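# Load the gear blank into the gear shaper chuck

## Task

Place the gear blank in the gear shaper's chuck, then release it so the gripper no longer holds it.

## Robot and tools

Robot: two arms, left_arm and right_arm, each with six revolute joints and a parallel gripper. Something may occasionally pull on a held part or nudge a loose object. Nothing may leave the table; that fails the job. The arms must not collide or shove each other hard, since that can end the scene. Drops, slips, slams and heavy pushes count against the result, as does any arm stop.

Frame: all printed poses share one scene frame. Its origin is on the table surface midway between the arms, +z is up, +x reaches out across the table, and left_arm sits on the +y side. The names left and right are arm labels, not image sides. Printed hand positions may be somewhat wrong, more so when the arm is stretched far.

Gripper: fingers point along the gripper's +z axis and close along its y axis. end_effector_position is the point between the pads, roughly 1 cm short of the fingertips.

Tool execute_actions, argument actions: a list holding zero or one item. An empty list changes nothing and just reports the state. An item with rows and optional steps is a motion: rows is 1 to 15 rows, each applied for one control step of 1/30 s; steps is 1 to 15 (default 15), and the final row is held for any remaining steps. An item with only steps (1 to 300) is a wait with no new command; it returns once that many steps have elapsed since the previous result, and time spent composing a reply counts toward it. Optional pictures (boolean) turns camera images on or off; by default they are included. A rejected call sends nothing.

Each row is exactly 14 numbers, always covering both arms: left_arm waist, shoulder, elbow, wrist pitch, wrist yaw, wrist roll, gripper opening, then the same seven for right_arm. The six joint values are absolute target angles in radians, in the same form the Joint positions line prints, not offsets. Stated ranges per arm: waist -2.618 to 3.054, shoulder 0.000 to 3.142, elbow 0.000 to 3.142, wrist pitch -1.571 to 1.571, wrist yaw -1.571 to 1.571, wrist roll -2.094 to 2.094. Actual end stops can differ by up to 0.036 rad either way. A target more than 0.036 rad beyond a stated end, and farther out than the joint's last reported angle, gets the call refused. A target past the real end is clipped to it, and the result may then say "joint sent to its limit" (possibly referring to an earlier action still running); missing that line does not prove more travel is available. The gripper opening is an absolute value from -1 (closed) to +1 (fully open, about 0.094 m between pads).

Motion limits: each joint's sent target stays within a fixed lead of its measured angle per step: 0.202 rad waist, 0.258 shoulder, 0.238 elbow, 0.573 wrist pitch, 0.522 wrist yaw and roll. If the targets would move a gripper more than 70 mm from where it is, all of that arm's targets are pulled back proportionally. Big moves therefore take several actions. Between calls the arms keep heading for the last row sent until everything has nearly stopped (slow or blocked counts as stopped) or a HELD step occurs; after that only a new action moves or presses further. Fingers already moving keep moving.

Gripping: grip_measured shows the measured finger opening on the commanded -1..1 scale; each gripper may read up to about 1 mm off by a constant amount. Away from the extremes, the fingers go to where grip_measured matches the command. To hold something, command roughly 0.03 below grip_measured for a firm hold, less for a lighter one. Per-pad force tops out near 50 to 62 N (lower on some grippers, lower on parts under about 2 mm thick); first contact can spike briefly.

Result lines: the state line reads left_arm: ... | right_arm: ..., giving end_effector_position in metres and end_effector_quat_wxyz. Joint positions and Joint velocities list, per arm, the six joints (rad, rad/s) then pad gap (m, m/s). "joint command not followed" means a clearance check altered or blocked some joint targets while the rest of the row ran. HELD flags control steps where all or part of your row was not sent.

Motor heat: carrying a load warms motors, even during thinking. MOTOR HOT appears from 75 °C. At 90 °C that arm halts for 10 seconds; that threshold is then disabled on it for 5 minutes, after which 90 °C or more halts it again. At 100 °C the arm's motors and gripper release until cooled, so the arm drops. Halts show as OVER-TEMPERATURE FAULT lines. Avoid holding loads longer than needed.

The simulation keeps running while you think and write, and faster, smoother, lower-effort motion is better.

Tool zoom_image: camera is cam_left_wrist or cam_right_wrist (each 504x504); region is [x0, y0, x1, y1] in pixels of that camera's latest image, origin at top-left, at most 504 by 504. It returns an enlarged view.

Tool finished_scene: argument scene, the number of the current scene. Its result reports success and gives the next task if any. Replying without any tool call ends everything.

Each tool is called after "Request:" as name([rows], argument=value, ...), one row to a line, values as JSON.

## Session

Request:
execute_actions(actions=[])

Scene clock: 0.00 s of 4200.00 s.
left_arm: end_effector_position=(+0.5027, +0.1008, +0.1684) grip_measured=+1.000 end_effector_quat_wxyz=(+0.678, +0.624, +0.319, +0.222) | right_arm: end_effector_position=(+0.2369, -0.0747, +0.2143) grip_measured=+1.000 end_effector_quat_wxyz=(-0.346, +0.788, -0.505, -0.060)
Joint positions: left_arm=[-0.067  2.106  1.059  1.072  0.701  1.399  0.094] | right_arm=[ 0.619  1.176  1.105 -0.853 -0.336 -1.24   0.094]
Joint velocities: left_arm=[-0.017 -0.002 -0.002 -0.051  0.007  0.007  0.   ] | right_arm=[-0.007 -0.022  0.002  0.066  0.007 -0.125  0.   ]

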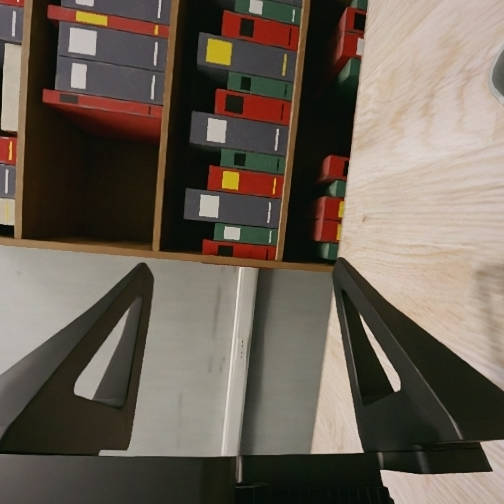

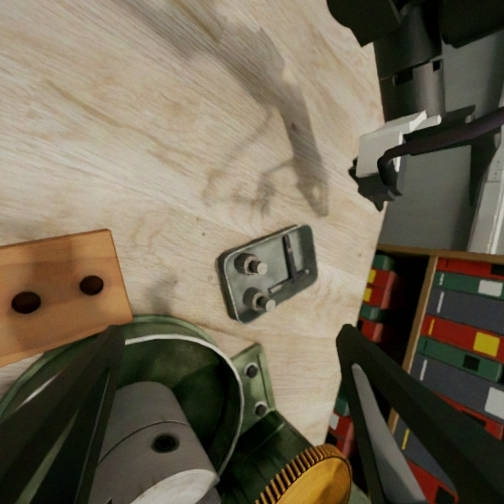

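Request:
execute_actions([
  {"rows":[[0.0,1.0,1.3,-1.3,0,0,1,0.0,1.0,1.3,-1.3,0,0,1]],"steps":15},
], pictures=false)

Request:
execute_actions([
  {"steps":90},
])

Scene clock: 9.77 s of 4200.00 s.
left_arm: end_effector_position=(+0.4259, +0.2390, +0.3968) grip_measured=+1.000 end_effector_quat_wxyz=(+0.659, +0.169, +0.728, +0.090) | right_arm: end_effector_position=(+0.2580, -0.2969, +0.2608) grip_measured=+1.000 end_effector_quat_wxyz=(+0.291, -0.092, +0.952, -0.007)
Joint positions: left_arm=[ 0.001  1.321  1.285 -0.082  0.079  0.372  0.094] | right_arm=[ 0.006  0.998  1.285 -1.268 -0.021 -0.151  0.094]
Joint velocities: left_arm=[-0.002 -2.054  0.056 -2.073 -0.33  -1.751  0.   ] | right_arm=[-0.017  0.002 -0.017 -0.227  0.168  0.93   0.   ]
Steps of this call (steps 1 to 90: nothing new was sent; then 6.27 s passed at rest; steps 91 to 105: all 15 steps of this action). Readings (joint positions):
91: left_arm=[-0.066 2.094 1.068 1.026 0.670 1.362] | right_arm=[0.604 1.170 1.120 -0.889 -0.315 -1.194]
92: left_arm=[-0.064 2.076 1.087 0.956 0.623 1.314] | right_arm=[0.568 1.158 1.140 -0.943 -0.279 -1.136]
94: left_arm=[-0.051 2.020 1.136 0.823 0.519 1.212] | right_arm=[0.470 1.112 1.190 -1.027 -0.208 -1.005]
98: left_arm=[-0.018 1.828 1.227 0.505 0.285 0.937] | right_arm=[0.219 1.018 1.271 -1.196 -0.152 -0.648]
105: the state above

Scene clock: 12.77 s of 4200.00 s.
left_arm: end_effector_position=(+0.2088, +0.2545, +0.2712) grip_measured=+1.000 end_effector_quat_wxyz=(+0.302, +0.010, +0.953, -0.005) | right_arm: end_effector_position=(+0.2538, -0.2998, +0.2579) grip_measured=+1.000 end_effector_quat_wxyz=(+0.280, -0.022, +0.960, +0.006)
Joint positions: left_arm=[ 0.001  0.988  1.314 -1.282  0.008  0.006  0.094] | right_arm=[ 0.006  0.998  1.285 -1.289 -0.006 -0.009  0.094]
Joint velocities: left_arm=[-0.022 -0.022  0.012 -0.022  0.022 -0.022  0.   ] | right_arm=[-0.002 -0.002 -0.002  0.022 -0.037  0.037  0.   ]
Steps of this call (steps 1 to 45: the robot went on to your last target; steps 46 to 90: nothing new was sent). Readings (joint positions):
1: left_arm=[0.001 1.250 1.288 -0.151 0.068 0.319] | right_arm=[0.006 0.998 1.285 -1.272 -0.018 -0.122]
2: left_arm=[0.001 1.182 1.289 -0.218 0.060 0.274] | right_arm=[0.006 0.998 1.285 -1.276 -0.015 -0.099]
4: left_arm=[0.001 1.066 1.297 -0.364 0.045 0.197] | right_arm=[0.006 0.998 1.285 -1.281 -0.011 -0.067]
8: left_arm=[0.001 0.976 1.314 -0.628 0.029 0.108] | right_arm=[0.006 0.998 1.285 -1.286 -0.008 -0.033]
90: the state above
All arms were judged still, so your last target was given up. Only a new action makes them travel on or press farther. Fingers that are still opening or closing keep moving.

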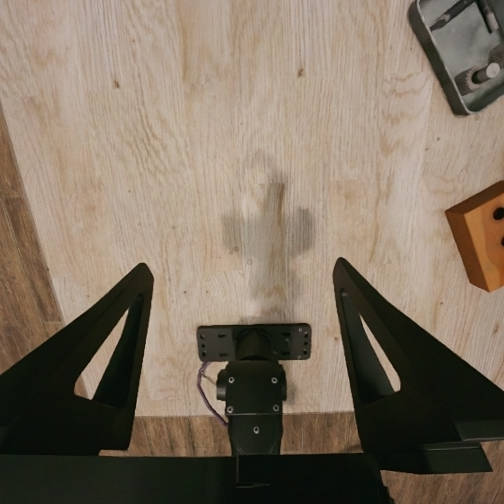

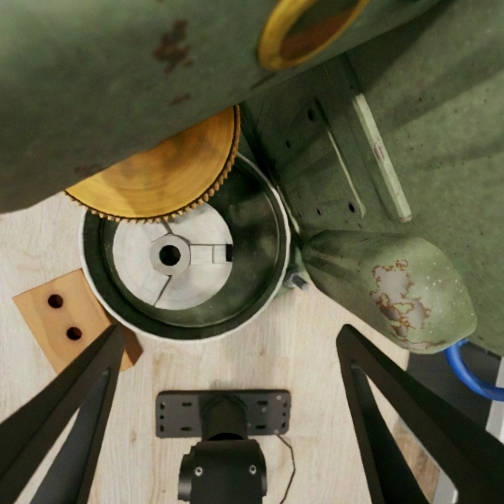

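Request:
execute_actions([
  {"rows":[[-0.6,1.2,1.3,-1.1,0,0,1,0.0,1.0,1.3,-1.3,0,0,1]],"steps":15},
], pictures=false)

Request:
execute_actions([
  {"steps":30},
])

Scene clock: 22.73 s of 4200.00 s.
left_arm: end_effector_position=(+0.2205, +0.0851, +0.2324) grip_measured=+1.000 end_effector_quat_wxyz=(+0.254, +0.295, +0.917, -0.085) | right_arm: end_effector_position=(+0.2538, -0.2998, +0.2579) grip_measured=+1.000 end_effector_quat_wxyz=(+0.280, -0.022, +0.960, +0.006)
Joint positions: left_arm=[-0.603  1.223  1.3   -1.106  0.008  0.003  0.094] | right_arm=[ 0.006  0.998  1.285 -1.289 -0.006 -0.009  0.094]
Joint velocities: left_arm=[ 0.002 -0.012  0.012  0.081  0.007  0.007  0.   ] | right_arm=[-0.002 -0.007 -0.007  0.007 -0.007  0.022  0.   ]
Steps of this call (steps 1 to 90: nothing new was sent; then 6.47 s passed at rest; steps 91 to 105: all 15 steps of this action). Readings (joint positions):
91: left_arm=[-0.029 1.005 1.315 -1.276 -0.006 0.004] | right_arm=[0.006 0.998 1.285 -1.289 -0.006 -0.009]
92: left_arm=[-0.090 1.034 1.316 -1.251 -0.009 0.004] | right_arm=[0.006 0.998 1.285 -1.289 -0.006 -0.009]
94: left_arm=[-0.227 1.124 1.316 -1.192 -0.013 0.003] | right_arm=[0.006 0.998 1.285 -1.289 -0.006 -0.009]
98: left_arm=[-0.514 1.227 1.302 -1.114 -0.007 0.003] | right_arm=[0.006 0.998 1.285 -1.289 -0.006 -0.009]
105: the state above

Scene clock: 23.73 s of 4200.00 s.
left_arm: end_effector_position=(+0.2207, +0.0851, +0.2325) grip_measured=+1.000 end_effector_quat_wxyz=(+0.254, +0.295, +0.917, -0.085) | right_arm: end_effector_position=(+0.2538, -0.2998, +0.2579) grip_measured=+1.000 end_effector_quat_wxyz=(+0.280, -0.022, +0.960, +0.006)
Joint positions: left_arm=[-0.603  1.223  1.3   -1.105  0.008  0.003  0.094] | right_arm=[ 0.006  0.998  1.285 -1.289 -0.006 -0.009  0.094]
Joint velocities: left_arm=[-0.007 -0.002 -0.007 -0.007  0.051  0.022  0.   ] | right_arm=[-0.002 -0.022 -0.022  0.037 -0.037 -0.139  0.   ]
Steps of this call (steps 1 to 15: the robot went on to your last target; steps 16 to 30: nothing new was sent). Readings (joint positions):
1: left_arm=[-0.603 1.223 1.300 -1.106 0.008 0.003] | right_arm=[0.006 0.998 1.285 -1.289 -0.006 -0.009]
2: left_arm=[-0.603 1.223 1.300 -1.106 0.008 0.003] | right_arm=[0.006 0.998 1.285 -1.289 -0.006 -0.009]
4: left_arm=[-0.603 1.223 1.300 -1.106 0.008 0.003] | right_arm=[0.006 0.998 1.285 -1.289 -0.006 -0.009]
8: left_arm=[-0.603 1.223 1.300 -1.106 0.008 0.003] | right_arm=[0.006 0.998 1.285 -1.289 -0.006 -0.009]
30: the state above
All arms were judged still, so your last target was given up. Only a new action makes them travel on or press farther. Fingers that are still opening or closing keep moving.

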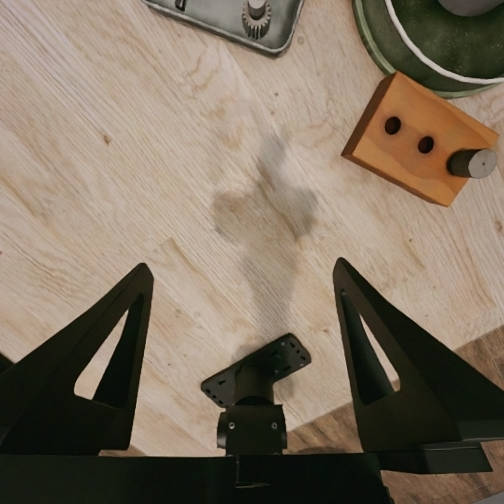

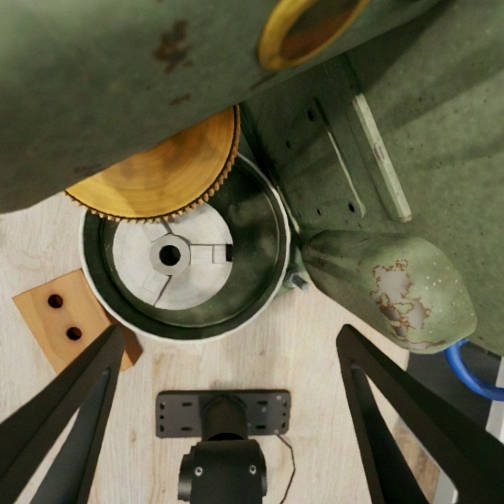

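Request:
execute_actions([
  {"rows":[[0.3,0.6,0.8,-1.0,0,0,1,1.13,1.0,1.2,-1.5,0,0,1]],"steps":15},
], pictures=false)

Request:
execute_actions([
  {"steps":30},
])

Scene clock: 49.60 s of 4200.00 s.
left_arm: end_effector_position=(+0.1726, +0.3159, +0.1980) grip_measured=+1.000 end_effector_quat_wxyz=(+0.370, -0.129, +0.918, +0.056) | right_arm: end_effector_position=(+0.1051, -0.1485, +0.2132) grip_measured=+1.000 end_effector_quat_wxyz=(+0.130, -0.515, +0.843, +0.083)
Joint positions: left_arm=[ 0.292  0.605  0.809 -1.008 -0.008  0.002  0.094] | right_arm=[ 1.073  0.999  1.206 -1.469 -0.004  0.006  0.094]
Joint velocities: left_arm=[ 0.076  0.002 -0.012  0.022  0.051  0.007  0.   ] | right_arm=[ 1.253 -0.007  0.007 -0.066 -0.212 -0.095  0.   ]
Steps of this call (steps 1 to 90: nothing new was sent; then 22.37 s passed at rest; steps 91 to 105: all 15 steps of this action). Readings (joint positions):
91: left_arm=[-0.572 1.188 1.255 -1.055 0.024 0.004] | right_arm=[0.043 0.998 1.277 -1.300 0.012 -0.005]
92: left_arm=[-0.507 1.122 1.175 -1.008 0.026 0.004] | right_arm=[0.116 0.998 1.262 -1.326 0.014 -0.005]
94: left_arm=[-0.357 0.964 1.022 -0.994 0.013 0.004] | right_arm=[0.258 0.986 1.255 -1.348 0.022 0.014]
98: left_arm=[-0.047 0.655 0.814 -1.027 -0.001 0.003] | right_arm=[0.563 0.995 1.212 -1.428 0.009 0.011]
105: the state above

Scene clock: 50.60 s of 4200.00 s.
left_arm: end_effector_position=(+0.1733, +0.3163, +0.1988) grip_measured=+1.000 end_effector_quat_wxyz=(+0.372, -0.129, +0.918, +0.056) | right_arm: end_effector_position=(+0.0949, -0.1492, +0.2117) grip_measured=+1.000 end_effector_quat_wxyz=(+0.119, -0.536, +0.832, +0.081)
Joint positions: left_arm=[ 0.293  0.605  0.809 -1.003 -0.008  0.002  0.094] | right_arm=[ 1.121  0.999  1.206 -1.489 -0.006  0.006  0.094]
Joint velocities: left_arm=[-0.002  0.022  0.002  0.051  0.037 -0.037  0.   ] | right_arm=[-0.007 -0.012 -0.002 -0.037  0.022  0.037  0.   ]
Steps of this call (steps 1 to 30: the robot went on to your last target). Readings (joint positions):
1: left_arm=[0.293 0.605 0.809 -1.007 -0.008 0.002] | right_arm=[1.104 0.999 1.206 -1.472 -0.007 0.006]
2: left_arm=[0.293 0.605 0.809 -1.006 -0.008 0.002] | right_arm=[1.117 0.999 1.206 -1.476 -0.008 0.006]
4: left_arm=[0.293 0.605 0.809 -1.005 -0.008 0.002] | right_arm=[1.121 0.999 1.206 -1.481 -0.008 0.006]
8: left_arm=[0.293 0.605 0.809 -1.004 -0.008 0.002] | right_arm=[1.121 0.999 1.206 -1.487 -0.007 0.006]
30: the state above
All arms were judged still, so your last target was given up. Only a new action makes them travel on or press farther. Fingers that are still opening or closing keep moving.

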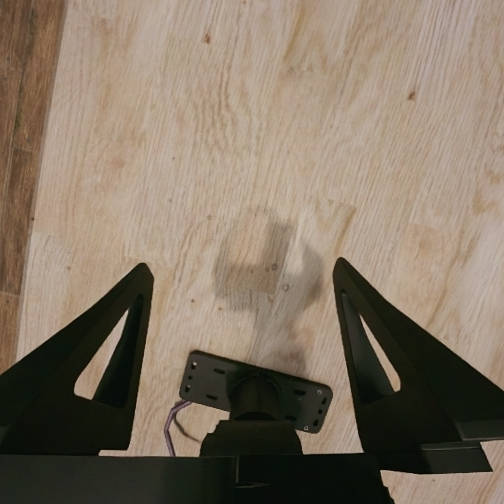

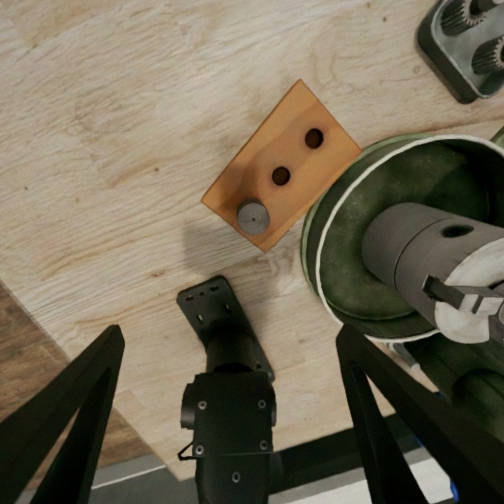

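Request:
execute_actions([
  {"rows":[[0.3,0.6,0.8,-1.0,0,0,1,1.05,1.45,1.45,-1.57,0,0,1]],"steps":15},
], pictures=false)

Request:
execute_actions([
  {"steps":30},
])

Scene clock: 59.03 s of 4200.00 s.
left_arm: end_effector_position=(+0.1733, +0.3163, +0.1988) grip_measured=+1.000 end_effector_quat_wxyz=(+0.372, -0.129, +0.918, +0.056) | right_arm: end_effector_position=(+0.1335, -0.0998, +0.1854) grip_measured=+1.000 end_effector_quat_wxyz=(-0.007, -0.515, +0.857, -0.001)
Joint positions: left_arm=[ 0.293  0.605  0.809 -1.003 -0.008  0.002  0.094] | right_arm=[ 1.059  1.469  1.438 -1.553 -0.004  0.004  0.094]
Joint velocities: left_arm=[-0.012 -0.027 -0.012 -0.037 -0.022 -0.037  0.   ] | right_arm=[-0.027 -0.051 -0.012 -0.007 -0.051  0.022  0.   ]
Steps of this call (steps 1 to 90: nothing new was sent; then 4.93 s passed at rest; steps 91 to 105: all 15 steps of this action). Readings (joint positions):
91: left_arm=[0.293 0.605 0.809 -1.003 -0.008 0.002] | right_arm=[1.109 1.037 1.249 -1.533 -0.009 0.004]
92: left_arm=[0.293 0.605 0.809 -1.003 -0.008 0.002] | right_arm=[1.088 1.108 1.326 -1.576 -0.008 0.004]
94: left_arm=[0.293 0.605 0.809 -1.003 -0.008 0.002] | right_arm=[1.064 1.265 1.434 -1.566 -0.006 0.004]
98: left_arm=[0.293 0.605 0.809 -1.003 -0.008 0.002] | right_arm=[1.059 1.475 1.445 -1.534 -0.004 0.004]
105: the state above

Scene clock: 60.03 s of 4200.00 s.
left_arm: end_effector_position=(+0.1733, +0.3163, +0.1988) grip_measured=+1.000 end_effector_quat_wxyz=(+0.372, -0.129, +0.918, +0.056) | right_arm: end_effector_position=(+0.1327, -0.1012, +0.1857) grip_measured=+1.000 end_effector_quat_wxyz=(-0.009, -0.515, +0.857, -0.003)
Joint positions: left_arm=[ 0.293  0.605  0.809 -1.003 -0.008  0.002  0.094] | right_arm=[ 1.059  1.467  1.438 -1.56  -0.004  0.004  0.094]
Joint velocities: left_arm=[ 0.007 -0.017  0.007 -0.037 -0.022 -0.022  0.   ] | right_arm=[-0.002 -0.002  0.012  0.037 -0.007 -0.095  0.   ]
Steps of this call (steps 1 to 15: the robot went on to your last target; steps 16 to 30: nothing new was sent). Readings (joint positions):
1: left_arm=[0.293 0.605 0.809 -1.003 -0.008 0.002] | right_arm=[1.059 1.467 1.438 -1.556 -0.004 0.004]
2: left_arm=[0.293 0.605 0.809 -1.003 -0.008 0.002] | right_arm=[1.059 1.467 1.438 -1.557 -0.004 0.004]
4: left_arm=[0.293 0.605 0.809 -1.003 -0.008 0.002] | right_arm=[1.059 1.467 1.438 -1.558 -0.004 0.004]
8: left_arm=[0.293 0.605 0.809 -1.003 -0.008 0.002] | right_arm=[1.059 1.467 1.438 -1.559 -0.004 0.004]
30: the state above
All arms were judged still, so your last target was given up. Only a new action makes them travel on or press farther. Fingers that are still opening or closing keep moving.

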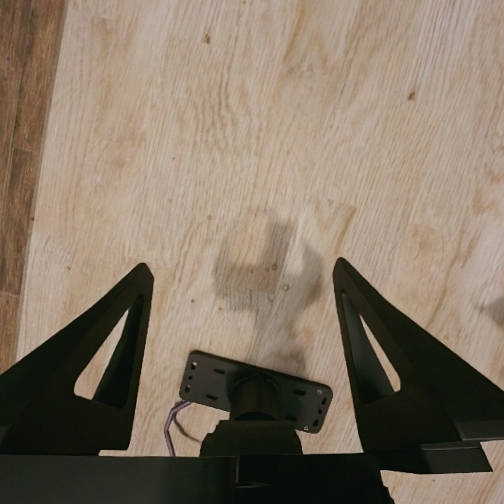

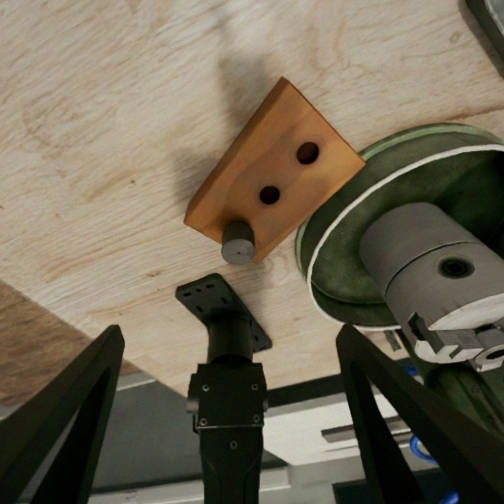

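Request:
execute_actions([
  {"rows":[[0.3,0.6,0.8,-1.0,0,0,1,1.04,1.45,1.2,-1.29,0,0,1]],"steps":15},
], pictures=false)

Request:
execute_actions([
  {"steps":20},
])

Scene clock: 66.37 s of 4200.00 s.
left_arm: end_effector_position=(+0.1734, +0.3163, +0.1989) grip_measured=+1.000 end_effector_quat_wxyz=(+0.372, -0.129, +0.917, +0.056) | right_arm: end_effector_position=(+0.1377, -0.0970, +0.1259) grip_measured=+1.000 end_effector_quat_wxyz=(-0.005, -0.511, +0.859, -0.001)
Joint positions: left_arm=[ 0.293  0.605  0.809 -1.003 -0.008  0.002  0.094] | right_arm=[ 1.049  1.462  1.195 -1.314 -0.004  0.004  0.094]
Joint velocities: left_arm=[ 0.012 -0.002 -0.012 -0.095 -0.007 -0.051  0.   ] | right_arm=[ 0.002 -0.002 -0.022  0.125 -0.066 -0.037  0.   ]
Steps of this call (steps 1 to 90: nothing new was sent; then 2.83 s passed at rest; steps 91 to 105: all 15 steps of this action). Readings (joint positions):
91: left_arm=[0.293 0.605 0.809 -1.003 -0.008 0.002] | right_arm=[1.057 1.457 1.400 -1.514 -0.005 0.004]
92: left_arm=[0.293 0.605 0.809 -1.003 -0.008 0.002] | right_arm=[1.055 1.442 1.337 -1.458 -0.005 0.004]
94: left_arm=[0.293 0.605 0.809 -1.003 -0.008 0.002] | right_arm=[1.050 1.448 1.240 -1.408 -0.004 0.004]
98: left_arm=[0.293 0.605 0.809 -1.003 -0.008 0.002] | right_arm=[1.049 1.462 1.195 -1.358 -0.004 0.004]
105: the state above

Scene clock: 67.03 s of 4200.00 s.
left_arm: end_effector_position=(+0.1734, +0.3163, +0.1989) grip_measured=+1.000 end_effector_quat_wxyz=(+0.372, -0.129, +0.917, +0.056) | right_arm: end_effector_position=(+0.1387, -0.0951, +0.1258) grip_measured=+1.000 end_effector_quat_wxyz=(-0.002, -0.511, +0.859, +0.001)
Joint positions: left_arm=[ 0.293  0.605  0.809 -1.003 -0.008  0.002  0.094] | right_arm=[ 1.049  1.462  1.195 -1.305 -0.004  0.004  0.094]
Joint velocities: left_arm=[ 0.007 -0.007 -0.007 -0.11   0.007 -0.007  0.   ] | right_arm=[ 0.017 -0.007 -0.002  0.022  0.037  0.066  0.   ]
Steps of this call (steps 1 to 15: the robot went on to your last target; steps 16 to 20: nothing new was sent). Readings (joint positions):
1: left_arm=[0.293 0.605 0.809 -1.003 -0.008 0.002] | right_arm=[1.049 1.462 1.195 -1.312 -0.004 0.004]
2: left_arm=[0.293 0.605 0.809 -1.003 -0.008 0.002] | right_arm=[1.049 1.462 1.195 -1.310 -0.004 0.004]
4: left_arm=[0.293 0.605 0.809 -1.003 -0.008 0.002] | right_arm=[1.049 1.462 1.195 -1.308 -0.004 0.004]
8: left_arm=[0.293 0.605 0.809 -1.003 -0.008 0.002] | right_arm=[1.049 1.462 1.195 -1.307 -0.004 0.004]
20: the state above
All arms were judged still, so your last target was given up. Only a new action makes them travel on or press farther. Fingers that are still opening or closing keep moving.

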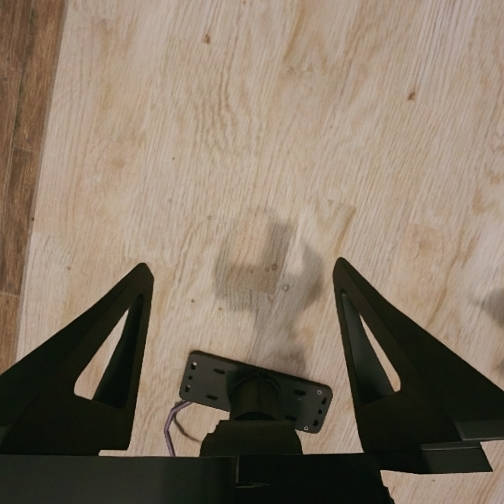

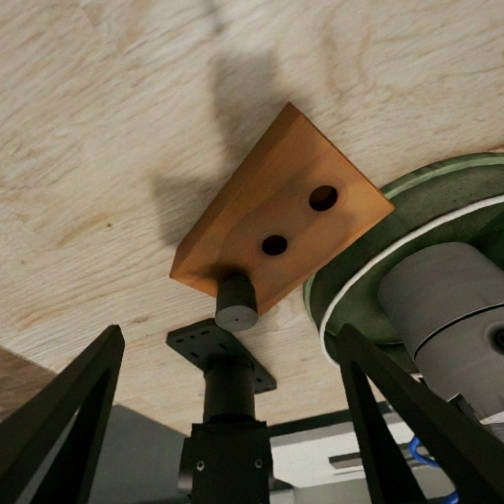

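Request:
execute_actions([
  {"rows":[[0.3,0.6,0.8,-1.0,0,0,1,1.04,1.315,1.0,-1.225,0,0,1]],"steps":15},
], pictures=false)

Request:
execute_actions([
  {"steps":20},
])

Scene clock: 73.03 s of 4200.00 s.
left_arm: end_effector_position=(+0.1734, +0.3163, +0.1989) grip_measured=+1.000 end_effector_quat_wxyz=(+0.372, -0.129, +0.917, +0.056) | right_arm: end_effector_position=(+0.1228, -0.1248, +0.1051) grip_measured=+1.000 end_effector_quat_wxyz=(-0.000, -0.511, +0.859, +0.002)
Joint positions: left_arm=[ 0.293  0.605  0.809 -1.003 -0.008  0.002  0.094] | right_arm=[ 1.049  1.332  1.006 -1.243 -0.004  0.004  0.094]
Joint velocities: left_arm=[ 0.002 -0.017 -0.002  0.051 -0.037  0.051  0.   ] | right_arm=[-0.012  0.002 -0.012 -0.037 -0.007  0.037  0.   ]
Steps of this call (steps 1 to 90: nothing new was sent; then 2.50 s passed at rest; steps 91 to 105: all 15 steps of this action). Readings (joint positions):
91: left_arm=[0.293 0.605 0.809 -1.003 -0.008 0.002] | right_arm=[1.049 1.440 1.162 -1.271 -0.004 0.004]
92: left_arm=[0.293 0.605 0.809 -1.003 -0.008 0.002] | right_arm=[1.049 1.401 1.106 -1.241 -0.004 0.004]
94: left_arm=[0.293 0.605 0.809 -1.003 -0.008 0.002] | right_arm=[1.049 1.345 1.029 -1.253 -0.004 0.004]
98: left_arm=[0.293 0.605 0.809 -1.003 -0.008 0.002] | right_arm=[1.049 1.332 1.006 -1.257 -0.004 0.004]
105: the state above

Scene clock: 73.70 s of 4200.00 s.
left_arm: end_effector_position=(+0.1734, +0.3163, +0.1989) grip_measured=+1.000 end_effector_quat_wxyz=(+0.372, -0.129, +0.917, +0.056) | right_arm: end_effector_position=(+0.1231, -0.1243, +0.1051) grip_measured=+1.000 end_effector_quat_wxyz=(+0.001, -0.511, +0.859, +0.003)
Joint positions: left_arm=[ 0.293  0.605  0.809 -1.003 -0.008  0.002  0.094] | right_arm=[ 1.049  1.332  1.006 -1.241 -0.004  0.004  0.094]
Joint velocities: left_arm=[-0.002 -0.002  0.007 -0.007 -0.066  0.037  0.   ] | right_arm=[ 0.002 -0.007  0.002 -0.051  0.022 -0.051  0.   ]
Steps of this call (steps 1 to 15: the robot went on to your last target; steps 16 to 20: nothing new was sent). Readings (joint positions):
1: left_arm=[0.293 0.605 0.809 -1.003 -0.008 0.002] | right_arm=[1.049 1.332 1.006 -1.242 -0.004 0.004]
2: left_arm=[0.293 0.605 0.809 -1.003 -0.008 0.002] | right_arm=[1.049 1.332 1.006 -1.242 -0.004 0.004]
4: left_arm=[0.293 0.605 0.809 -1.003 -0.008 0.002] | right_arm=[1.049 1.332 1.006 -1.241 -0.004 0.004]
8: left_arm=[0.293 0.605 0.809 -1.003 -0.008 0.002] | right_arm=[1.049 1.332 1.006 -1.241 -0.004 0.004]
20: the state above
All arms were judged still, so your last target was given up. Only a new action makes them travel on or press farther. Fingers that are still opening or closing keep moving.

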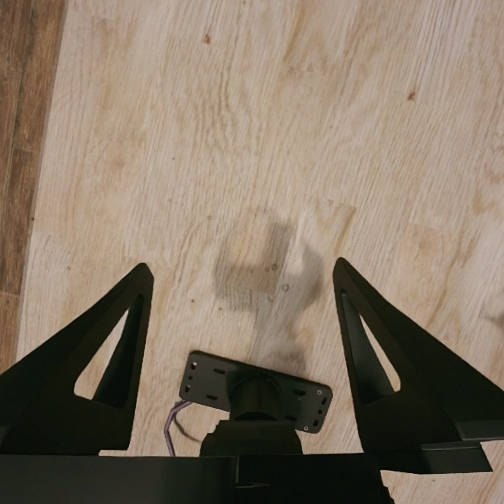

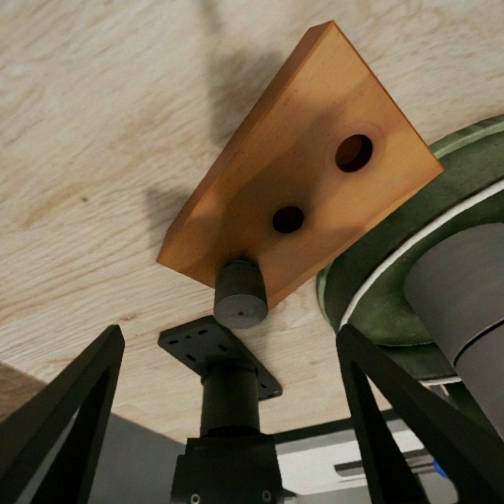

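Request:
execute_actions([
  {"rows":[[0.3,0.6,0.8,-1.0,0,0,1,1.02,1.315,0.95,-1.175,0,0,0.3],[0.3,0.6,0.8,-1.0,0,0,1,1.02,1.315,0.95,-1.175,0,0,0.3],[0.3,0.6,0.8,-1.0,0,0,1,1.02,1.315,0.95,-1.175,0,0,0.3],[0.3,0.6,0.8,-1.0,0,0,1,1.02,1.315,0.9,-1.125,0,0,0.3],[0.3,0.6,0.8,-1.0,0,0,1,1.02,1.315,0.9,-1.125,0,0,0.3],[0.3,0.6,0.8,-1.0,0,0,1,1.02,1.315,0.9,-1.125,0,0,0.3],[0.3,0.6,0.8,-1.0,0,0,1,1.02,1.315,0.86,-1.085,0,0,0.3],[0.3,0.6,0.8,-1.0,0,0,1,1.02,1.315,0.86,-1.085,0,0,0.3],[0.3,0.6,0.8,-1.0,0,0,1,1.02,1.315,0.86,-1.085,0,0,0.3],[0.3,0.6,0.8,-1.0,0,0,1,1.02,1.315,0.83,-1.055,0,0,0.3]],"steps":15},
], pictures=false)

Request:
execute_actions([
  {"steps":25},
])

Scene clock: 94.53 s of 4200.00 s.
left_arm: end_effector_position=(+0.1734, +0.3163, +0.1989) grip_measured=+1.000 end_effector_quat_wxyz=(+0.372, -0.129, +0.917, +0.056) | right_arm: end_effector_position=(+0.1210, -0.1368, +0.0645) grip_measured=+0.302 end_effector_quat_wxyz=(-0.006, -0.502, +0.865, -0.002)
Joint positions: left_arm=[ 0.293  0.605  0.809 -1.003 -0.008  0.002  0.094] | right_arm=[ 1.028  1.329  0.84  -1.095 -0.004  0.004  0.061]
Joint velocities: left_arm=[ 0.002  0.007 -0.012 -0.037  0.007  0.037  0.   ] | right_arm=[ 0.007 -0.017 -0.012  0.212 -0.037 -0.081  0.   ]
Steps of this call (steps 1 to 90: nothing new was sent; then 17.33 s passed at rest; steps 91 to 105: all 15 steps of this action). Readings (joint positions):
91: left_arm=[0.293 0.605 0.809 -1.003 -0.008 0.002] | right_arm=[1.046 1.331 1.000 -1.231 -0.004 0.004]
92: left_arm=[0.293 0.605 0.809 -1.003 -0.008 0.002] | right_arm=[1.039 1.330 0.989 -1.219 -0.004 0.004]
94: left_arm=[0.293 0.605 0.809 -1.003 -0.008 0.002] | right_arm=[1.030 1.329 0.961 -1.199 -0.004 0.004]
98: left_arm=[0.293 0.605 0.809 -1.003 -0.008 0.002] | right_arm=[1.028 1.329 0.894 -1.151 -0.004 0.004]
105: the state above

Scene clock: 95.37 s of 4200.00 s.
left_arm: end_effector_position=(+0.1734, +0.3163, +0.1989) grip_measured=+1.000 end_effector_quat_wxyz=(+0.372, -0.129, +0.917, +0.056) | right_arm: end_effector_position=(+0.1241, -0.1314, +0.0645) grip_measured=+0.302 end_effector_quat_wxyz=(+0.004, -0.502, +0.865, +0.005)
Joint positions: left_arm=[ 0.293  0.605  0.809 -1.003 -0.008  0.002  0.094] | right_arm=[ 1.028  1.329  0.84  -1.07  -0.004  0.004  0.061]
Joint velocities: left_arm=[-0.002 -0.007 -0.002 -0.051  0.037  0.051  0.   ] | right_arm=[-0.012 -0.002  0.002  0.007 -0.037 -0.081  0.   ]
Steps of this call (steps 1 to 25: the robot went on to your last target). Readings (joint positions):
1: left_arm=[0.293 0.605 0.809 -1.003 -0.008 0.002] | right_arm=[1.028 1.329 0.840 -1.090 -0.004 0.004]
2: left_arm=[0.293 0.605 0.809 -1.003 -0.008 0.002] | right_arm=[1.028 1.329 0.840 -1.085 -0.004 0.004]
4: left_arm=[0.293 0.605 0.809 -1.003 -0.008 0.002] | right_arm=[1.028 1.329 0.840 -1.079 -0.004 0.004]
8: left_arm=[0.293 0.605 0.809 -1.003 -0.008 0.002] | right_arm=[1.028 1.329 0.840 -1.073 -0.004 0.004]
25: the state above

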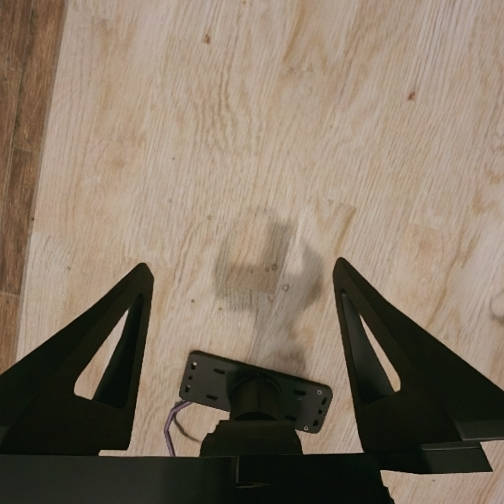

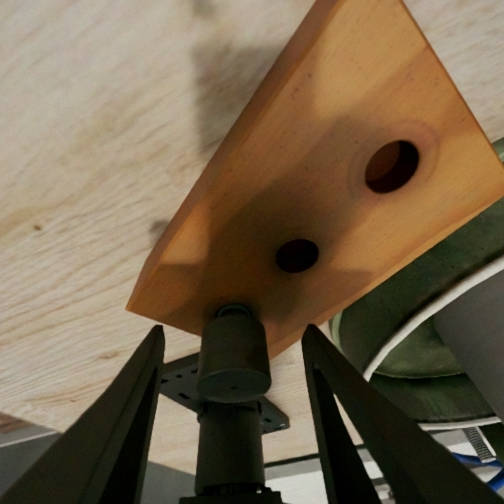

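Request:
execute_actions([
  {"rows":[[0.3,0.6,0.8,-1.0,0,0,1,1.02,1.315,0.83,-1.065,0,0,-0.5]],"steps":15},
], pictures=false)

Request:
execute_actions([
  {"steps":15},
])

Scene clock: 101.90 s of 4200.00 s.
left_arm: end_effector_position=(+0.1734, +0.3163, +0.1989) grip_measured=+1.000 end_effector_quat_wxyz=(+0.372, -0.129, +0.917, +0.056) | right_arm: end_effector_position=(+0.1241, -0.1315, +0.0645) grip_measured=-0.404 end_effector_quat_wxyz=(+0.004, -0.503, +0.865, +0.004)
Joint positions: left_arm=[ 0.293  0.605  0.809 -1.003 -0.008  0.002  0.094] | right_arm=[ 1.028  1.329  0.84  -1.07  -0.003  0.004  0.028]
Joint velocities: left_arm=[-0.007 -0.002  0.002  0.022 -0.051  0.051  0.   ] | right_arm=[ 0.012 -0.017 -0.002  0.007 -0.007  0.007  0.001]
Steps of this call (steps 1 to 15: the robot went on to your last target; steps 16 to 90: nothing new was sent; then 3.03 s passed at rest; steps 91 to 105: all 15 steps of this action). Readings (joint positions):
91: left_arm=[0.293 0.605 0.809 -1.003 -0.008 0.002] | right_arm=[1.028 1.329 0.840 -1.070 -0.004 0.004]
92: left_arm=[0.293 0.605 0.809 -1.003 -0.008 0.002] | right_arm=[1.028 1.329 0.840 -1.070 -0.004 0.004]
94: left_arm=[0.293 0.605 0.809 -1.003 -0.008 0.002] | right_arm=[1.028 1.329 0.840 -1.070 -0.004 0.004]
98: left_arm=[0.293 0.605 0.809 -1.003 -0.008 0.002] | right_arm=[1.028 1.329 0.840 -1.070 -0.003 0.004]
105: the state above

Scene clock: 102.40 s of 4200.00 s.
left_arm: end_effector_position=(+0.1734, +0.3163, +0.1989) grip_measured=+1.000 end_effector_quat_wxyz=(+0.372, -0.129, +0.917, +0.056) | right_arm: end_effector_position=(+0.1241, -0.1315, +0.0645) grip_measured=-0.404 end_effector_quat_wxyz=(+0.004, -0.503, +0.865, +0.004)
Joint positions: left_arm=[ 0.293  0.605  0.809 -1.003 -0.008  0.002  0.094] | right_arm=[ 1.028  1.329  0.84  -1.07  -0.003  0.004  0.028]
Joint velocities: left_arm=[-0.002  0.007  0.002  0.051 -0.125 -0.022  0.   ] | right_arm=[ 0.002 -0.002 -0.002 -0.037  0.022 -0.081  0.   ]
Steps of this call (steps 1 to 15: the robot went on to your last target). Readings (joint positions):
1: left_arm=[0.293 0.605 0.809 -1.003 -0.008 0.002] | right_arm=[1.028 1.329 0.840 -1.070 -0.003 0.004]
2: left_arm=[0.293 0.605 0.809 -1.003 -0.008 0.002] | right_arm=[1.028 1.329 0.840 -1.070 -0.003 0.004]
4: left_arm=[0.293 0.605 0.809 -1.003 -0.008 0.002] | right_arm=[1.028 1.329 0.840 -1.070 -0.003 0.004]
8: left_arm=[0.293 0.605 0.809 -1.003 -0.008 0.002] | right_arm=[1.028 1.329 0.840 -1.070 -0.003 0.004]
15: the state above
All arms were judged still, so your last target was given up. Only a new action makes them travel on or press farther. Fingers that are still opening or closing keep moving.

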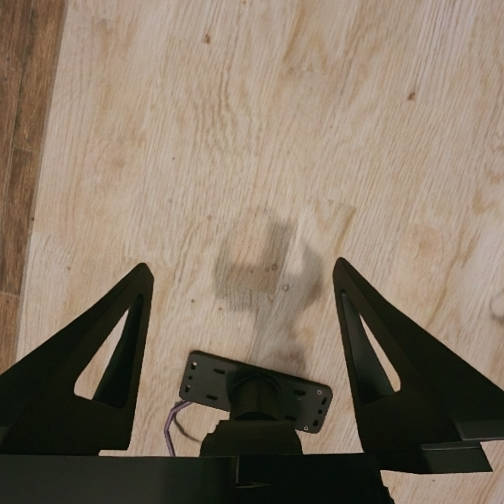

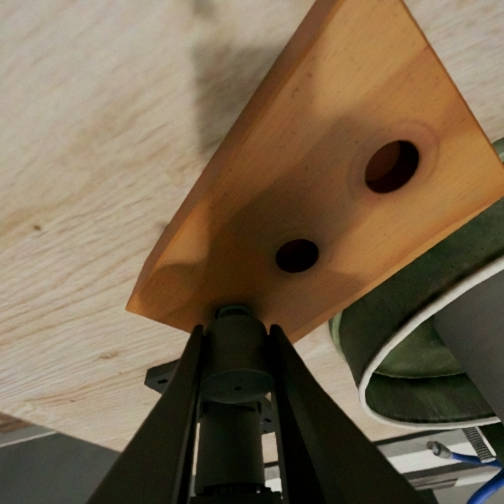

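Request:
execute_actions([
  {"rows":[[0.3,0.6,0.8,-1.0,0,0,1,1.02,1.315,0.83,-1.065,0,0,0.2]],"steps":10},
], pictures=false)

Request:
execute_actions([
  {"rows":[[0.3,0.6,0.8,-1.0,0,0,1,1.02,1.29,0.815,-1.04,0,0,0.2],[0.3,0.6,0.8,-1.0,0,0,1,1.02,1.27,0.80,-1.03,0,0,0.2],[0.3,0.6,0.8,-1.0,0,0,1,1.02,1.25,0.785,-1.015,0,0,0.2],[0.3,0.6,0.8,-1.0,0,0,1,1.02,1.23,0.77,-1.0,0,0,0.2],[0.3,0.6,0.8,-1.0,0,0,1,1.02,1.21,0.755,-0.99,0,0,0.2],[0.3,0.6,0.8,-1.0,0,0,1,1.02,1.19,0.74,-0.975,0,0,0.2],[0.3,0.6,0.8,-1.0,0,0,1,1.02,1.17,0.725,-0.96,0,0,0.2],[0.3,0.6,0.8,-1.0,0,0,1,1.02,1.15,0.71,-0.95,0,0,0.2],[0.3,0.6,0.8,-1.0,0,0,1,1.02,1.13,0.695,-0.935,0,0,0.2],[0.3,0.6,0.8,-1.0,0,0,1,1.02,1.11,0.68,-0.92,0,0,0.2],[0.3,0.6,0.8,-1.0,0,0,1,1.02,1.09,0.665,-0.91,0,0,0.2],[0.3,0.6,0.8,-1.0,0,0,1,1.02,1.07,0.65,-0.895,0,0,0.2],[0.3,0.6,0.8,-1.0,0,0,1,1.02,1.05,0.635,-0.885,0,0,0.2]],"steps":15},
], pictures=false)

Request:
execute_actions([
  {"steps":25},
])

Scene clock: 133.27 s of 4200.00 s.
left_arm: end_effector_position=(+0.1734, +0.3163, +0.1989) grip_measured=+1.000 end_effector_quat_wxyz=(+0.372, -0.129, +0.917, +0.056) | right_arm: end_effector_position=(+0.1241, -0.1315, +0.0645) grip_measured=+0.198 end_effector_quat_wxyz=(+0.004, -0.503, +0.865, +0.004)
Joint positions: left_arm=[ 0.293  0.605  0.809 -1.003 -0.008  0.002  0.094] | right_arm=[ 1.028  1.329  0.84  -1.07  -0.003  0.004  0.056]
Joint velocities: left_arm=[-0.002 -0.002 -0.017  0.037 -0.022 -0.022  0.   ] | right_arm=[-0.017  0.002  0.007  0.007 -0.007  0.007 -0.001]
Steps of this call (steps 1 to 90: nothing new was sent; then 27.53 s passed at rest; steps 91 to 100: all 10 steps of this action). Readings (joint positions):
91: left_arm=[0.293 0.605 0.809 -1.003 -0.008 0.002] | right_arm=[1.028 1.329 0.840 -1.070 -0.003 0.004]
92: left_arm=[0.293 0.605 0.809 -1.003 -0.008 0.002] | right_arm=[1.028 1.329 0.840 -1.070 -0.003 0.004]
94: left_arm=[0.293 0.605 0.809 -1.003 -0.008 0.002] | right_arm=[1.028 1.329 0.840 -1.070 -0.003 0.004]
98: left_arm=[0.293 0.605 0.809 -1.003 -0.008 0.002] | right_arm=[1.028 1.329 0.840 -1.070 -0.003 0.004]
100: the state above

Scene clock: 133.77 s of 4200.00 s.
left_arm: end_effector_position=(+0.1734, +0.3163, +0.1989) grip_measured=+1.000 end_effector_quat_wxyz=(+0.372, -0.129, +0.917, +0.056) | right_arm: end_effector_position=(+0.1195, -0.1396, +0.0622) grip_measured=+0.198 end_effector_quat_wxyz=(+0.090, -0.500, +0.860, +0.055)
Joint positions: left_arm=[ 0.293  0.605  0.809 -1.003 -0.008  0.002  0.094] | right_arm=[ 1.028  1.076  0.653 -0.937 -0.003  0.004  0.056]
Joint velocities: left_arm=[-0.022 -0.007  0.002  0.007  0.022 -0.051  0.   ] | right_arm=[ 0.007 -0.212 -0.154  0.066 -0.037 -0.051  0.001]
Steps of this call (steps 1 to 15: all 15 steps of this action). Readings (joint positions):
1: left_arm=[0.293 0.605 0.809 -1.003 -0.008 0.002] | right_arm=[1.028 1.326 0.838 -1.067 -0.003 0.004]
2: left_arm=[0.293 0.605 0.809 -1.003 -0.008 0.002] | right_arm=[1.028 1.318 0.832 -1.060 -0.003 0.004]
4: left_arm=[0.293 0.605 0.809 -1.003 -0.008 0.002] | right_arm=[1.028 1.287 0.808 -1.042 -0.003 0.004]
8: left_arm=[0.293 0.605 0.809 -1.003 -0.008 0.002] | right_arm=[1.028 1.203 0.748 -1.007 -0.003 0.004]
15: the state above

Scene clock: 134.60 s of 4200.00 s.
left_arm: end_effector_position=(+0.1734, +0.3163, +0.1989) grip_measured=+1.000 end_effector_quat_wxyz=(+0.372, -0.129, +0.917, +0.056) | right_arm: end_effector_position=(+0.1233, -0.1330, +0.0636) grip_measured=+0.198 end_effector_quat_wxyz=(+0.106, -0.499, +0.858, +0.064)
Joint positions: left_arm=[ 0.293  0.605  0.809 -1.003 -0.008  0.002  0.094] | right_arm=[ 1.028  1.07   0.648 -0.9   -0.003  0.004  0.056]
Joint velocities: left_arm=[-0.017  0.002 -0.007 -0.007 -0.081  0.066  0.   ] | right_arm=[-0.002 -0.002 -0.012 -0.007 -0.081  0.022 -0.001]
Steps of this call (steps 1 to 25: the robot went on to your last target). Readings (joint positions):
1: left_arm=[0.293 0.605 0.809 -1.003 -0.008 0.002] | right_arm=[1.028 1.071 0.650 -0.932 -0.003 0.004]
2: left_arm=[0.293 0.605 0.809 -1.003 -0.008 0.002] | right_arm=[1.028 1.070 0.648 -0.927 -0.003 0.004]
4: left_arm=[0.293 0.605 0.809 -1.003 -0.008 0.002] | right_arm=[1.028 1.070 0.648 -0.918 -0.003 0.004]
8: left_arm=[0.293 0.605 0.809 -1.003 -0.008 0.002] | right_arm=[1.028 1.070 0.648 -0.906 -0.003 0.004]
25: the state above

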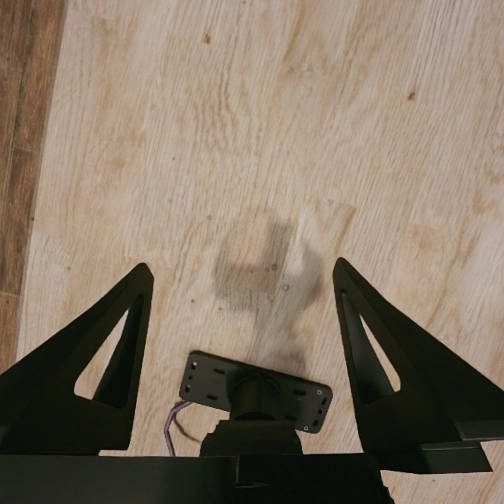

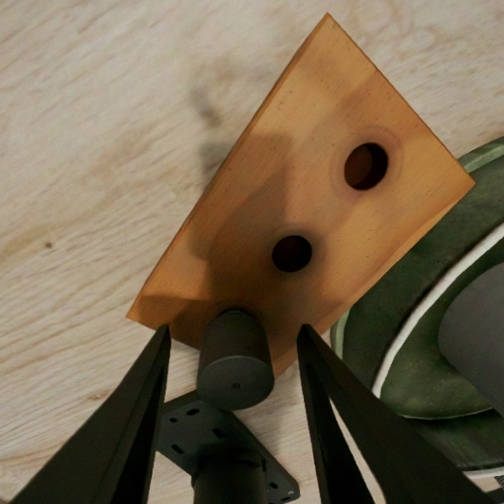

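Request:
execute_actions([
  {"rows":[[0.3,0.6,0.8,-1.0,0,0,1,1.02,1.05,0.635,-0.885,0,0,-0.45]],"steps":15},
], pictures=false)

Request:
execute_actions([
  {"rows":[[0.3,0.6,0.8,-1.0,0,0,1,1.02,1.05,0.665,-0.925,0,0,-0.45],[0.3,0.6,0.8,-1.0,0,0,1,1.02,1.05,0.672,-0.935,0,0,-0.45],[0.3,0.6,0.8,-1.0,0,0,1,1.02,1.049,0.679,-0.945,0,0,-0.45],[0.3,0.6,0.8,-1.0,0,0,1,1.02,1.048,0.686,-0.955,0,0,-0.45],[0.3,0.6,0.8,-1.0,0,0,1,1.02,1.047,0.693,-0.963,0,0,-0.45],[0.3,0.6,0.8,-1.0,0,0,1,1.02,1.046,0.70,-0.971,0,0,-0.45],[0.3,0.6,0.8,-1.0,0,0,1,1.02,1.045,0.707,-0.979,0,0,-0.45],[0.3,0.6,0.8,-1.0,0,0,1,1.02,1.044,0.714,-0.987,0,0,-0.45],[0.3,0.6,0.8,-1.0,0,0,1,1.02,1.043,0.721,-0.995,0,0,-0.45],[0.3,0.6,0.8,-1.0,0,0,1,1.02,1.042,0.728,-1.003,0,0,-0.45],[0.3,0.6,0.8,-1.0,0,0,1,1.02,1.041,0.735,-1.011,0,0,-0.45],[0.3,0.6,0.8,-1.0,0,0,1,1.02,1.04,0.742,-1.019,0,0,-0.45],[0.3,0.6,0.8,-1.0,0,0,1,1.02,1.039,0.749,-1.024,0,0,-0.45],[0.3,0.6,0.8,-1.0,0,0,1,1.02,1.039,0.756,-1.026,0,0,-0.45],[0.3,0.6,0.8,-1.0,0,0,1,1.02,1.039,0.763,-1.026,0,0,-0.45]],"steps":15},
], pictures=false)

Request:
execute_actions([
  {"steps":15},
])

Scene clock: 150.43 s of 4200.00 s.
left_arm: end_effector_position=(+0.1734, +0.3163, +0.1989) grip_measured=+1.000 end_effector_quat_wxyz=(+0.372, -0.129, +0.917, +0.056) | right_arm: end_effector_position=(+0.1233, -0.1329, +0.0636) grip_measured=-0.410 end_effector_quat_wxyz=(+0.106, -0.499, +0.858, +0.064)
Joint positions: left_arm=[ 0.293  0.605  0.809 -1.003 -0.008  0.002  0.094] | right_arm=[ 1.028  1.07   0.648 -0.9   -0.003  0.004  0.028]
Joint velocities: left_arm=[-0.007  0.007  0.007 -0.051 -0.007  0.022  0.   ] | right_arm=[ 0.007  0.002  0.002 -0.037 -0.037 -0.037 -0.001]
Steps of this call (steps 1 to 15: the robot went on to your last target; steps 16 to 90: nothing new was sent; then 12.33 s passed at rest; steps 91 to 105: all 15 steps of this action). Readings (joint positions):
91: left_arm=[0.293 0.605 0.809 -1.003 -0.008 0.002] | right_arm=[1.028 1.070 0.648 -0.900 -0.003 0.004]
92: left_arm=[0.293 0.605 0.809 -1.003 -0.008 0.002] | right_arm=[1.028 1.070 0.648 -0.900 -0.003 0.004]
94: left_arm=[0.293 0.605 0.809 -1.003 -0.008 0.002] | right_arm=[1.028 1.070 0.648 -0.900 -0.003 0.004]
98: left_arm=[0.293 0.605 0.809 -1.003 -0.008 0.002] | right_arm=[1.028 1.070 0.648 -0.900 -0.003 0.004]
105: the state above

Scene clock: 150.93 s of 4200.00 s.
left_arm: end_effector_position=(+0.1734, +0.3163, +0.1989) grip_measured=+1.000 end_effector_quat_wxyz=(+0.372, -0.129, +0.917, +0.056) | right_arm: end_effector_position=(+0.1218, -0.1357, +0.0803) grip_measured=-0.410 end_effector_quat_wxyz=(+0.096, -0.500, +0.859, +0.058)
Joint positions: left_arm=[ 0.293  0.605  0.809 -1.003 -0.008  0.002  0.094] | right_arm=[ 1.028  1.07   0.72  -0.996 -0.003  0.004  0.028]
Joint velocities: left_arm=[-0.012 -0.012  0.012  0.022  0.022 -0.081  0.   ] | right_arm=[ 0.007 -0.027  0.173 -0.139  0.007 -0.051  0.   ]
Steps of this call (steps 1 to 15: all 15 steps of this action). Readings (joint positions):
1: left_arm=[0.293 0.605 0.809 -1.003 -0.008 0.002] | right_arm=[1.028 1.070 0.648 -0.901 -0.003 0.004]
2: left_arm=[0.293 0.605 0.809 -1.003 -0.008 0.002] | right_arm=[1.028 1.070 0.648 -0.903 -0.003 0.004]
4: left_arm=[0.293 0.605 0.809 -1.003 -0.008 0.002] | right_arm=[1.028 1.070 0.650 -0.906 -0.003 0.004]
8: left_arm=[0.293 0.605 0.809 -1.003 -0.008 0.002] | right_arm=[1.028 1.070 0.671 -0.936 -0.003 0.004]
15: the state above

Scene clock: 151.43 s of 4200.00 s.
left_arm: end_effector_position=(+0.1734, +0.3163, +0.1989) grip_measured=+1.000 end_effector_quat_wxyz=(+0.372, -0.129, +0.917, +0.056) | right_arm: end_effector_position=(+0.1205, -0.1380, +0.0829) grip_measured=-0.410 end_effector_quat_wxyz=(+0.091, -0.500, +0.860, +0.055)
Joint positions: left_arm=[ 0.293  0.605  0.809 -1.003 -0.008  0.002  0.094] | right_arm=[ 1.028  1.07   0.733 -1.022 -0.003  0.004  0.028]
Joint velocities: left_arm=[-0.007  0.007 -0.017 -0.037  0.022 -0.066  0.   ] | right_arm=[ 0.007  0.002  0.002  0.022 -0.037  0.095 -0.001]
Steps of this call (steps 1 to 15: the robot went on to your last target). Readings (joint positions):
1: left_arm=[0.293 0.605 0.809 -1.003 -0.008 0.002] | right_arm=[1.028 1.070 0.725 -1.001 -0.003 0.004]
2: left_arm=[0.293 0.605 0.809 -1.003 -0.008 0.002] | right_arm=[1.028 1.070 0.730 -1.005 -0.003 0.004]
4: left_arm=[0.293 0.605 0.809 -1.003 -0.008 0.002] | right_arm=[1.028 1.070 0.733 -1.009 -0.003 0.004]
8: left_arm=[0.293 0.605 0.809 -1.003 -0.008 0.002] | right_arm=[1.028 1.070 0.733 -1.017 -0.003 0.004]
15: the state above

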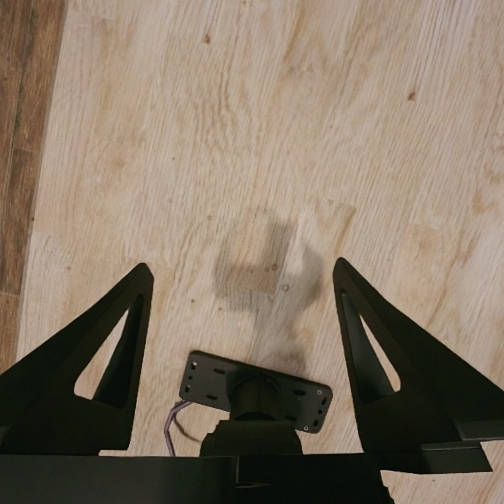

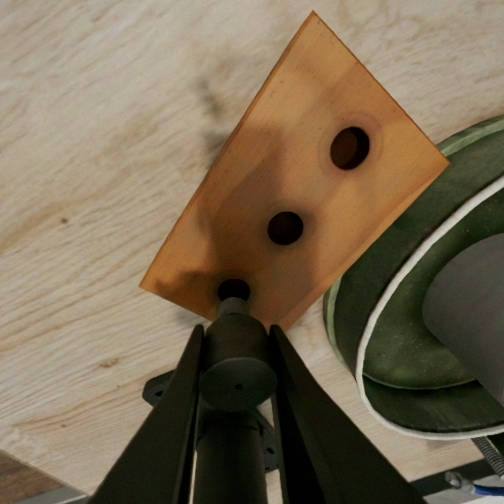

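Request:
execute_actions([
  {"rows":[[0.3,0.6,0.8,-1.0,0,0,1,1.02,1.06,0.83,-1.06,0,0,-0.45],[0.3,0.6,0.8,-1.0,0,0,1,1.02,1.08,0.89,-1.10,0,0,-0.45],[0.3,0.6,0.8,-1.0,0,0,1,1.02,1.10,0.95,-1.14,0,0,-0.45],[0.3,0.6,0.8,-1.0,0,0,1,1.02,1.12,1.01,-1.18,0,0,-0.45],[0.3,0.6,0.8,-1.0,0,0,1,1.02,1.14,1.07,-1.22,0,0,-0.45],[0.3,0.6,0.8,-1.0,0,0,1,1.02,1.16,1.13,-1.26,0,0,-0.45],[0.3,0.6,0.8,-1.0,0,0,1,1.02,1.18,1.19,-1.30,0,0,-0.45],[0.3,0.6,0.8,-1.0,0,0,1,1.02,1.20,1.25,-1.34,0,0,-0.45],[0.3,0.6,0.8,-1.0,0,0,1,1.02,1.22,1.31,-1.38,0,0,-0.45],[0.3,0.6,0.8,-1.0,0,0,1,1.02,1.24,1.37,-1.42,0,0,-0.45],[0.3,0.6,0.8,-1.0,0,0,1,1.02,1.26,1.43,-1.46,0,0,-0.45],[0.3,0.6,0.8,-1.0,0,0,1,1.02,1.28,1.49,-1.50,0,0,-0.45],[0.3,0.6,0.8,-1.0,0,0,1,1.02,1.30,1.535,-1.525,0,0,-0.45]],"steps":15},
], pictures=false)

Request:
execute_actions([
  {"rows":[[0.3,0.6,0.8,-1.0,0,0,1,0.98,1.30,1.535,-1.525,0,0,-0.45],[0.3,0.6,0.8,-1.0,0,0,1,0.94,1.30,1.535,-1.525,0,0,-0.45],[0.3,0.6,0.8,-1.0,0,0,1,0.90,1.30,1.535,-1.525,0,0,-0.45],[0.3,0.6,0.8,-1.0,0,0,1,0.86,1.30,1.535,-1.525,0,0,-0.45],[0.3,0.6,0.8,-1.0,0,0,1,0.82,1.30,1.535,-1.525,0,0,-0.45],[0.3,0.6,0.8,-1.0,0,0,1,0.78,1.30,1.535,-1.525,0,0,-0.45],[0.3,0.6,0.8,-1.0,0,0,1,0.74,1.30,1.535,-1.525,0,0,-0.45],[0.3,0.6,0.8,-1.0,0,0,1,0.70,1.30,1.535,-1.525,0,0,-0.45]],"steps":15},
], pictures=false)

Request:
execute_actions([
  {"steps":15},
])

Scene clock: 172.83 s of 4200.00 s.
left_arm: end_effector_position=(+0.1734, +0.3163, +0.1989) grip_measured=+1.000 end_effector_quat_wxyz=(+0.372, -0.129, +0.917, +0.056) | right_arm: end_effector_position=(+0.1534, -0.0798, +0.2520) grip_measured=-0.410 end_effector_quat_wxyz=(+0.163, -0.494, +0.849, +0.097)
Joint positions: left_arm=[ 0.293  0.605  0.809 -1.003 -0.008  0.002  0.094] | right_arm=[ 1.028  1.281  1.497 -1.406 -0.003  0.004  0.028]
Joint velocities: left_arm=[-0.032  0.002 -0.002 -0.007  0.037 -0.051  0.   ] | right_arm=[ 0.007  0.125  0.545 -0.462  0.022 -0.022  0.   ]
Steps of this call (steps 1 to 15: the robot went on to your last target; steps 16 to 90: nothing new was sent; then 17.90 s passed at rest; steps 91 to 105: all 15 steps of this action). Readings (joint positions):
91: left_arm=[0.293 0.605 0.809 -1.003 -0.008 0.002] | right_arm=[1.028 1.070 0.742 -1.032 -0.003 0.004]
92: left_arm=[0.293 0.605 0.809 -1.003 -0.008 0.002] | right_arm=[1.028 1.074 0.767 -1.057 -0.003 0.004]
94: left_arm=[0.293 0.605 0.809 -1.003 -0.008 0.002] | right_arm=[1.028 1.094 0.863 -1.118 -0.003 0.004]
98: left_arm=[0.293 0.605 0.809 -1.003 -0.008 0.002] | right_arm=[1.028 1.164 1.126 -1.211 -0.003 0.004]
105: the state above

Scene clock: 173.33 s of 4200.00 s.
left_arm: end_effector_position=(+0.1734, +0.3163, +0.1989) grip_measured=+1.000 end_effector_quat_wxyz=(+0.372, -0.129, +0.917, +0.056) | right_arm: end_effector_position=(+0.2045, -0.1492, +0.2444) grip_measured=-0.410 end_effector_quat_wxyz=(+0.126, -0.353, +0.926, +0.044)
Joint positions: left_arm=[ 0.293  0.605  0.809 -1.003 -0.008  0.002  0.094] | right_arm=[ 0.703  1.297  1.514 -1.519  0.008  0.004  0.028]
Joint velocities: left_arm=[ 0.002  0.017  0.002  0.037 -0.007  0.022  0.   ] | right_arm=[ 0.022  0.012 -0.017  0.066  0.022  0.051  0.   ]
Steps of this call (steps 1 to 15: all 15 steps of this action). Readings (joint positions):
1: left_arm=[0.293 0.605 0.809 -1.003 -0.008 0.002] | right_arm=[1.022 1.284 1.509 -1.419 -0.006 0.004]
2: left_arm=[0.293 0.605 0.809 -1.003 -0.008 0.002] | right_arm=[1.004 1.284 1.514 -1.434 -0.010 0.004]
4: left_arm=[0.293 0.605 0.809 -1.003 -0.008 0.002] | right_arm=[0.937 1.287 1.514 -1.468 -0.012 0.004]
8: left_arm=[0.293 0.605 0.809 -1.003 -0.008 0.002] | right_arm=[0.771 1.297 1.514 -1.501 -0.005 0.004]
15: the state above

Scene clock: 173.83 s of 4200.00 s.
left_arm: end_effector_position=(+0.1734, +0.3163, +0.1989) grip_measured=+1.000 end_effector_quat_wxyz=(+0.372, -0.129, +0.917, +0.056) | right_arm: end_effector_position=(+0.2037, -0.1498, +0.2441) grip_measured=-0.410 end_effector_quat_wxyz=(+0.124, -0.353, +0.926, +0.044)
Joint positions: left_arm=[ 0.293  0.605  0.809 -1.003 -0.008  0.002  0.094] | right_arm=[ 0.703  1.297  1.514 -1.523  0.008  0.004  0.028]
Joint velocities: left_arm=[ 0.007 -0.012 -0.022  0.007  0.022 -0.007  0.   ] | right_arm=[-0.022 -0.012  0.002 -0.022  0.081  0.125 -0.   ]
Steps of this call (steps 1 to 15: the robot went on to your last target). Readings (joint positions):
1: left_arm=[0.293 0.605 0.809 -1.003 -0.008 0.002] | right_arm=[0.703 1.297 1.514 -1.520 0.008 0.004]
2: left_arm=[0.293 0.605 0.809 -1.003 -0.008 0.002] | right_arm=[0.703 1.297 1.514 -1.521 0.008 0.004]
4: left_arm=[0.293 0.605 0.809 -1.003 -0.008 0.002] | right_arm=[0.703 1.297 1.514 -1.522 0.008 0.004]
8: left_arm=[0.293 0.605 0.809 -1.003 -0.008 0.002] | right_arm=[0.703 1.297 1.514 -1.523 0.008 0.004]
15: the state above
All arms were judged still, so your last target was given up. Only a new action makes them travel on or press farther. Fingers that are still opening or closing keep moving.

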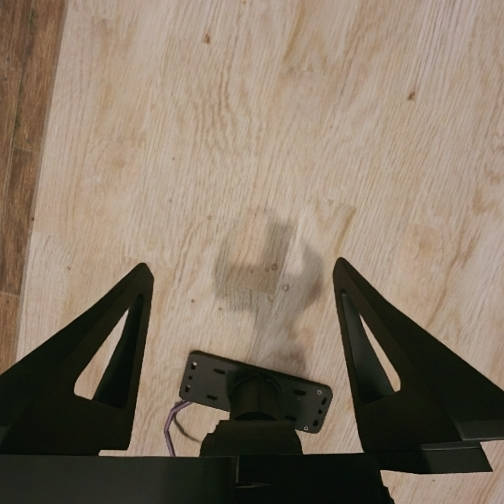

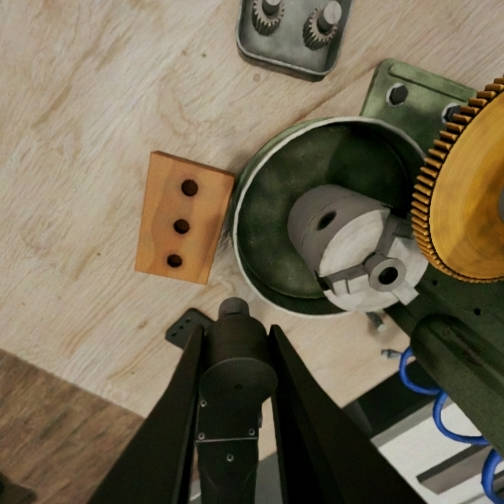

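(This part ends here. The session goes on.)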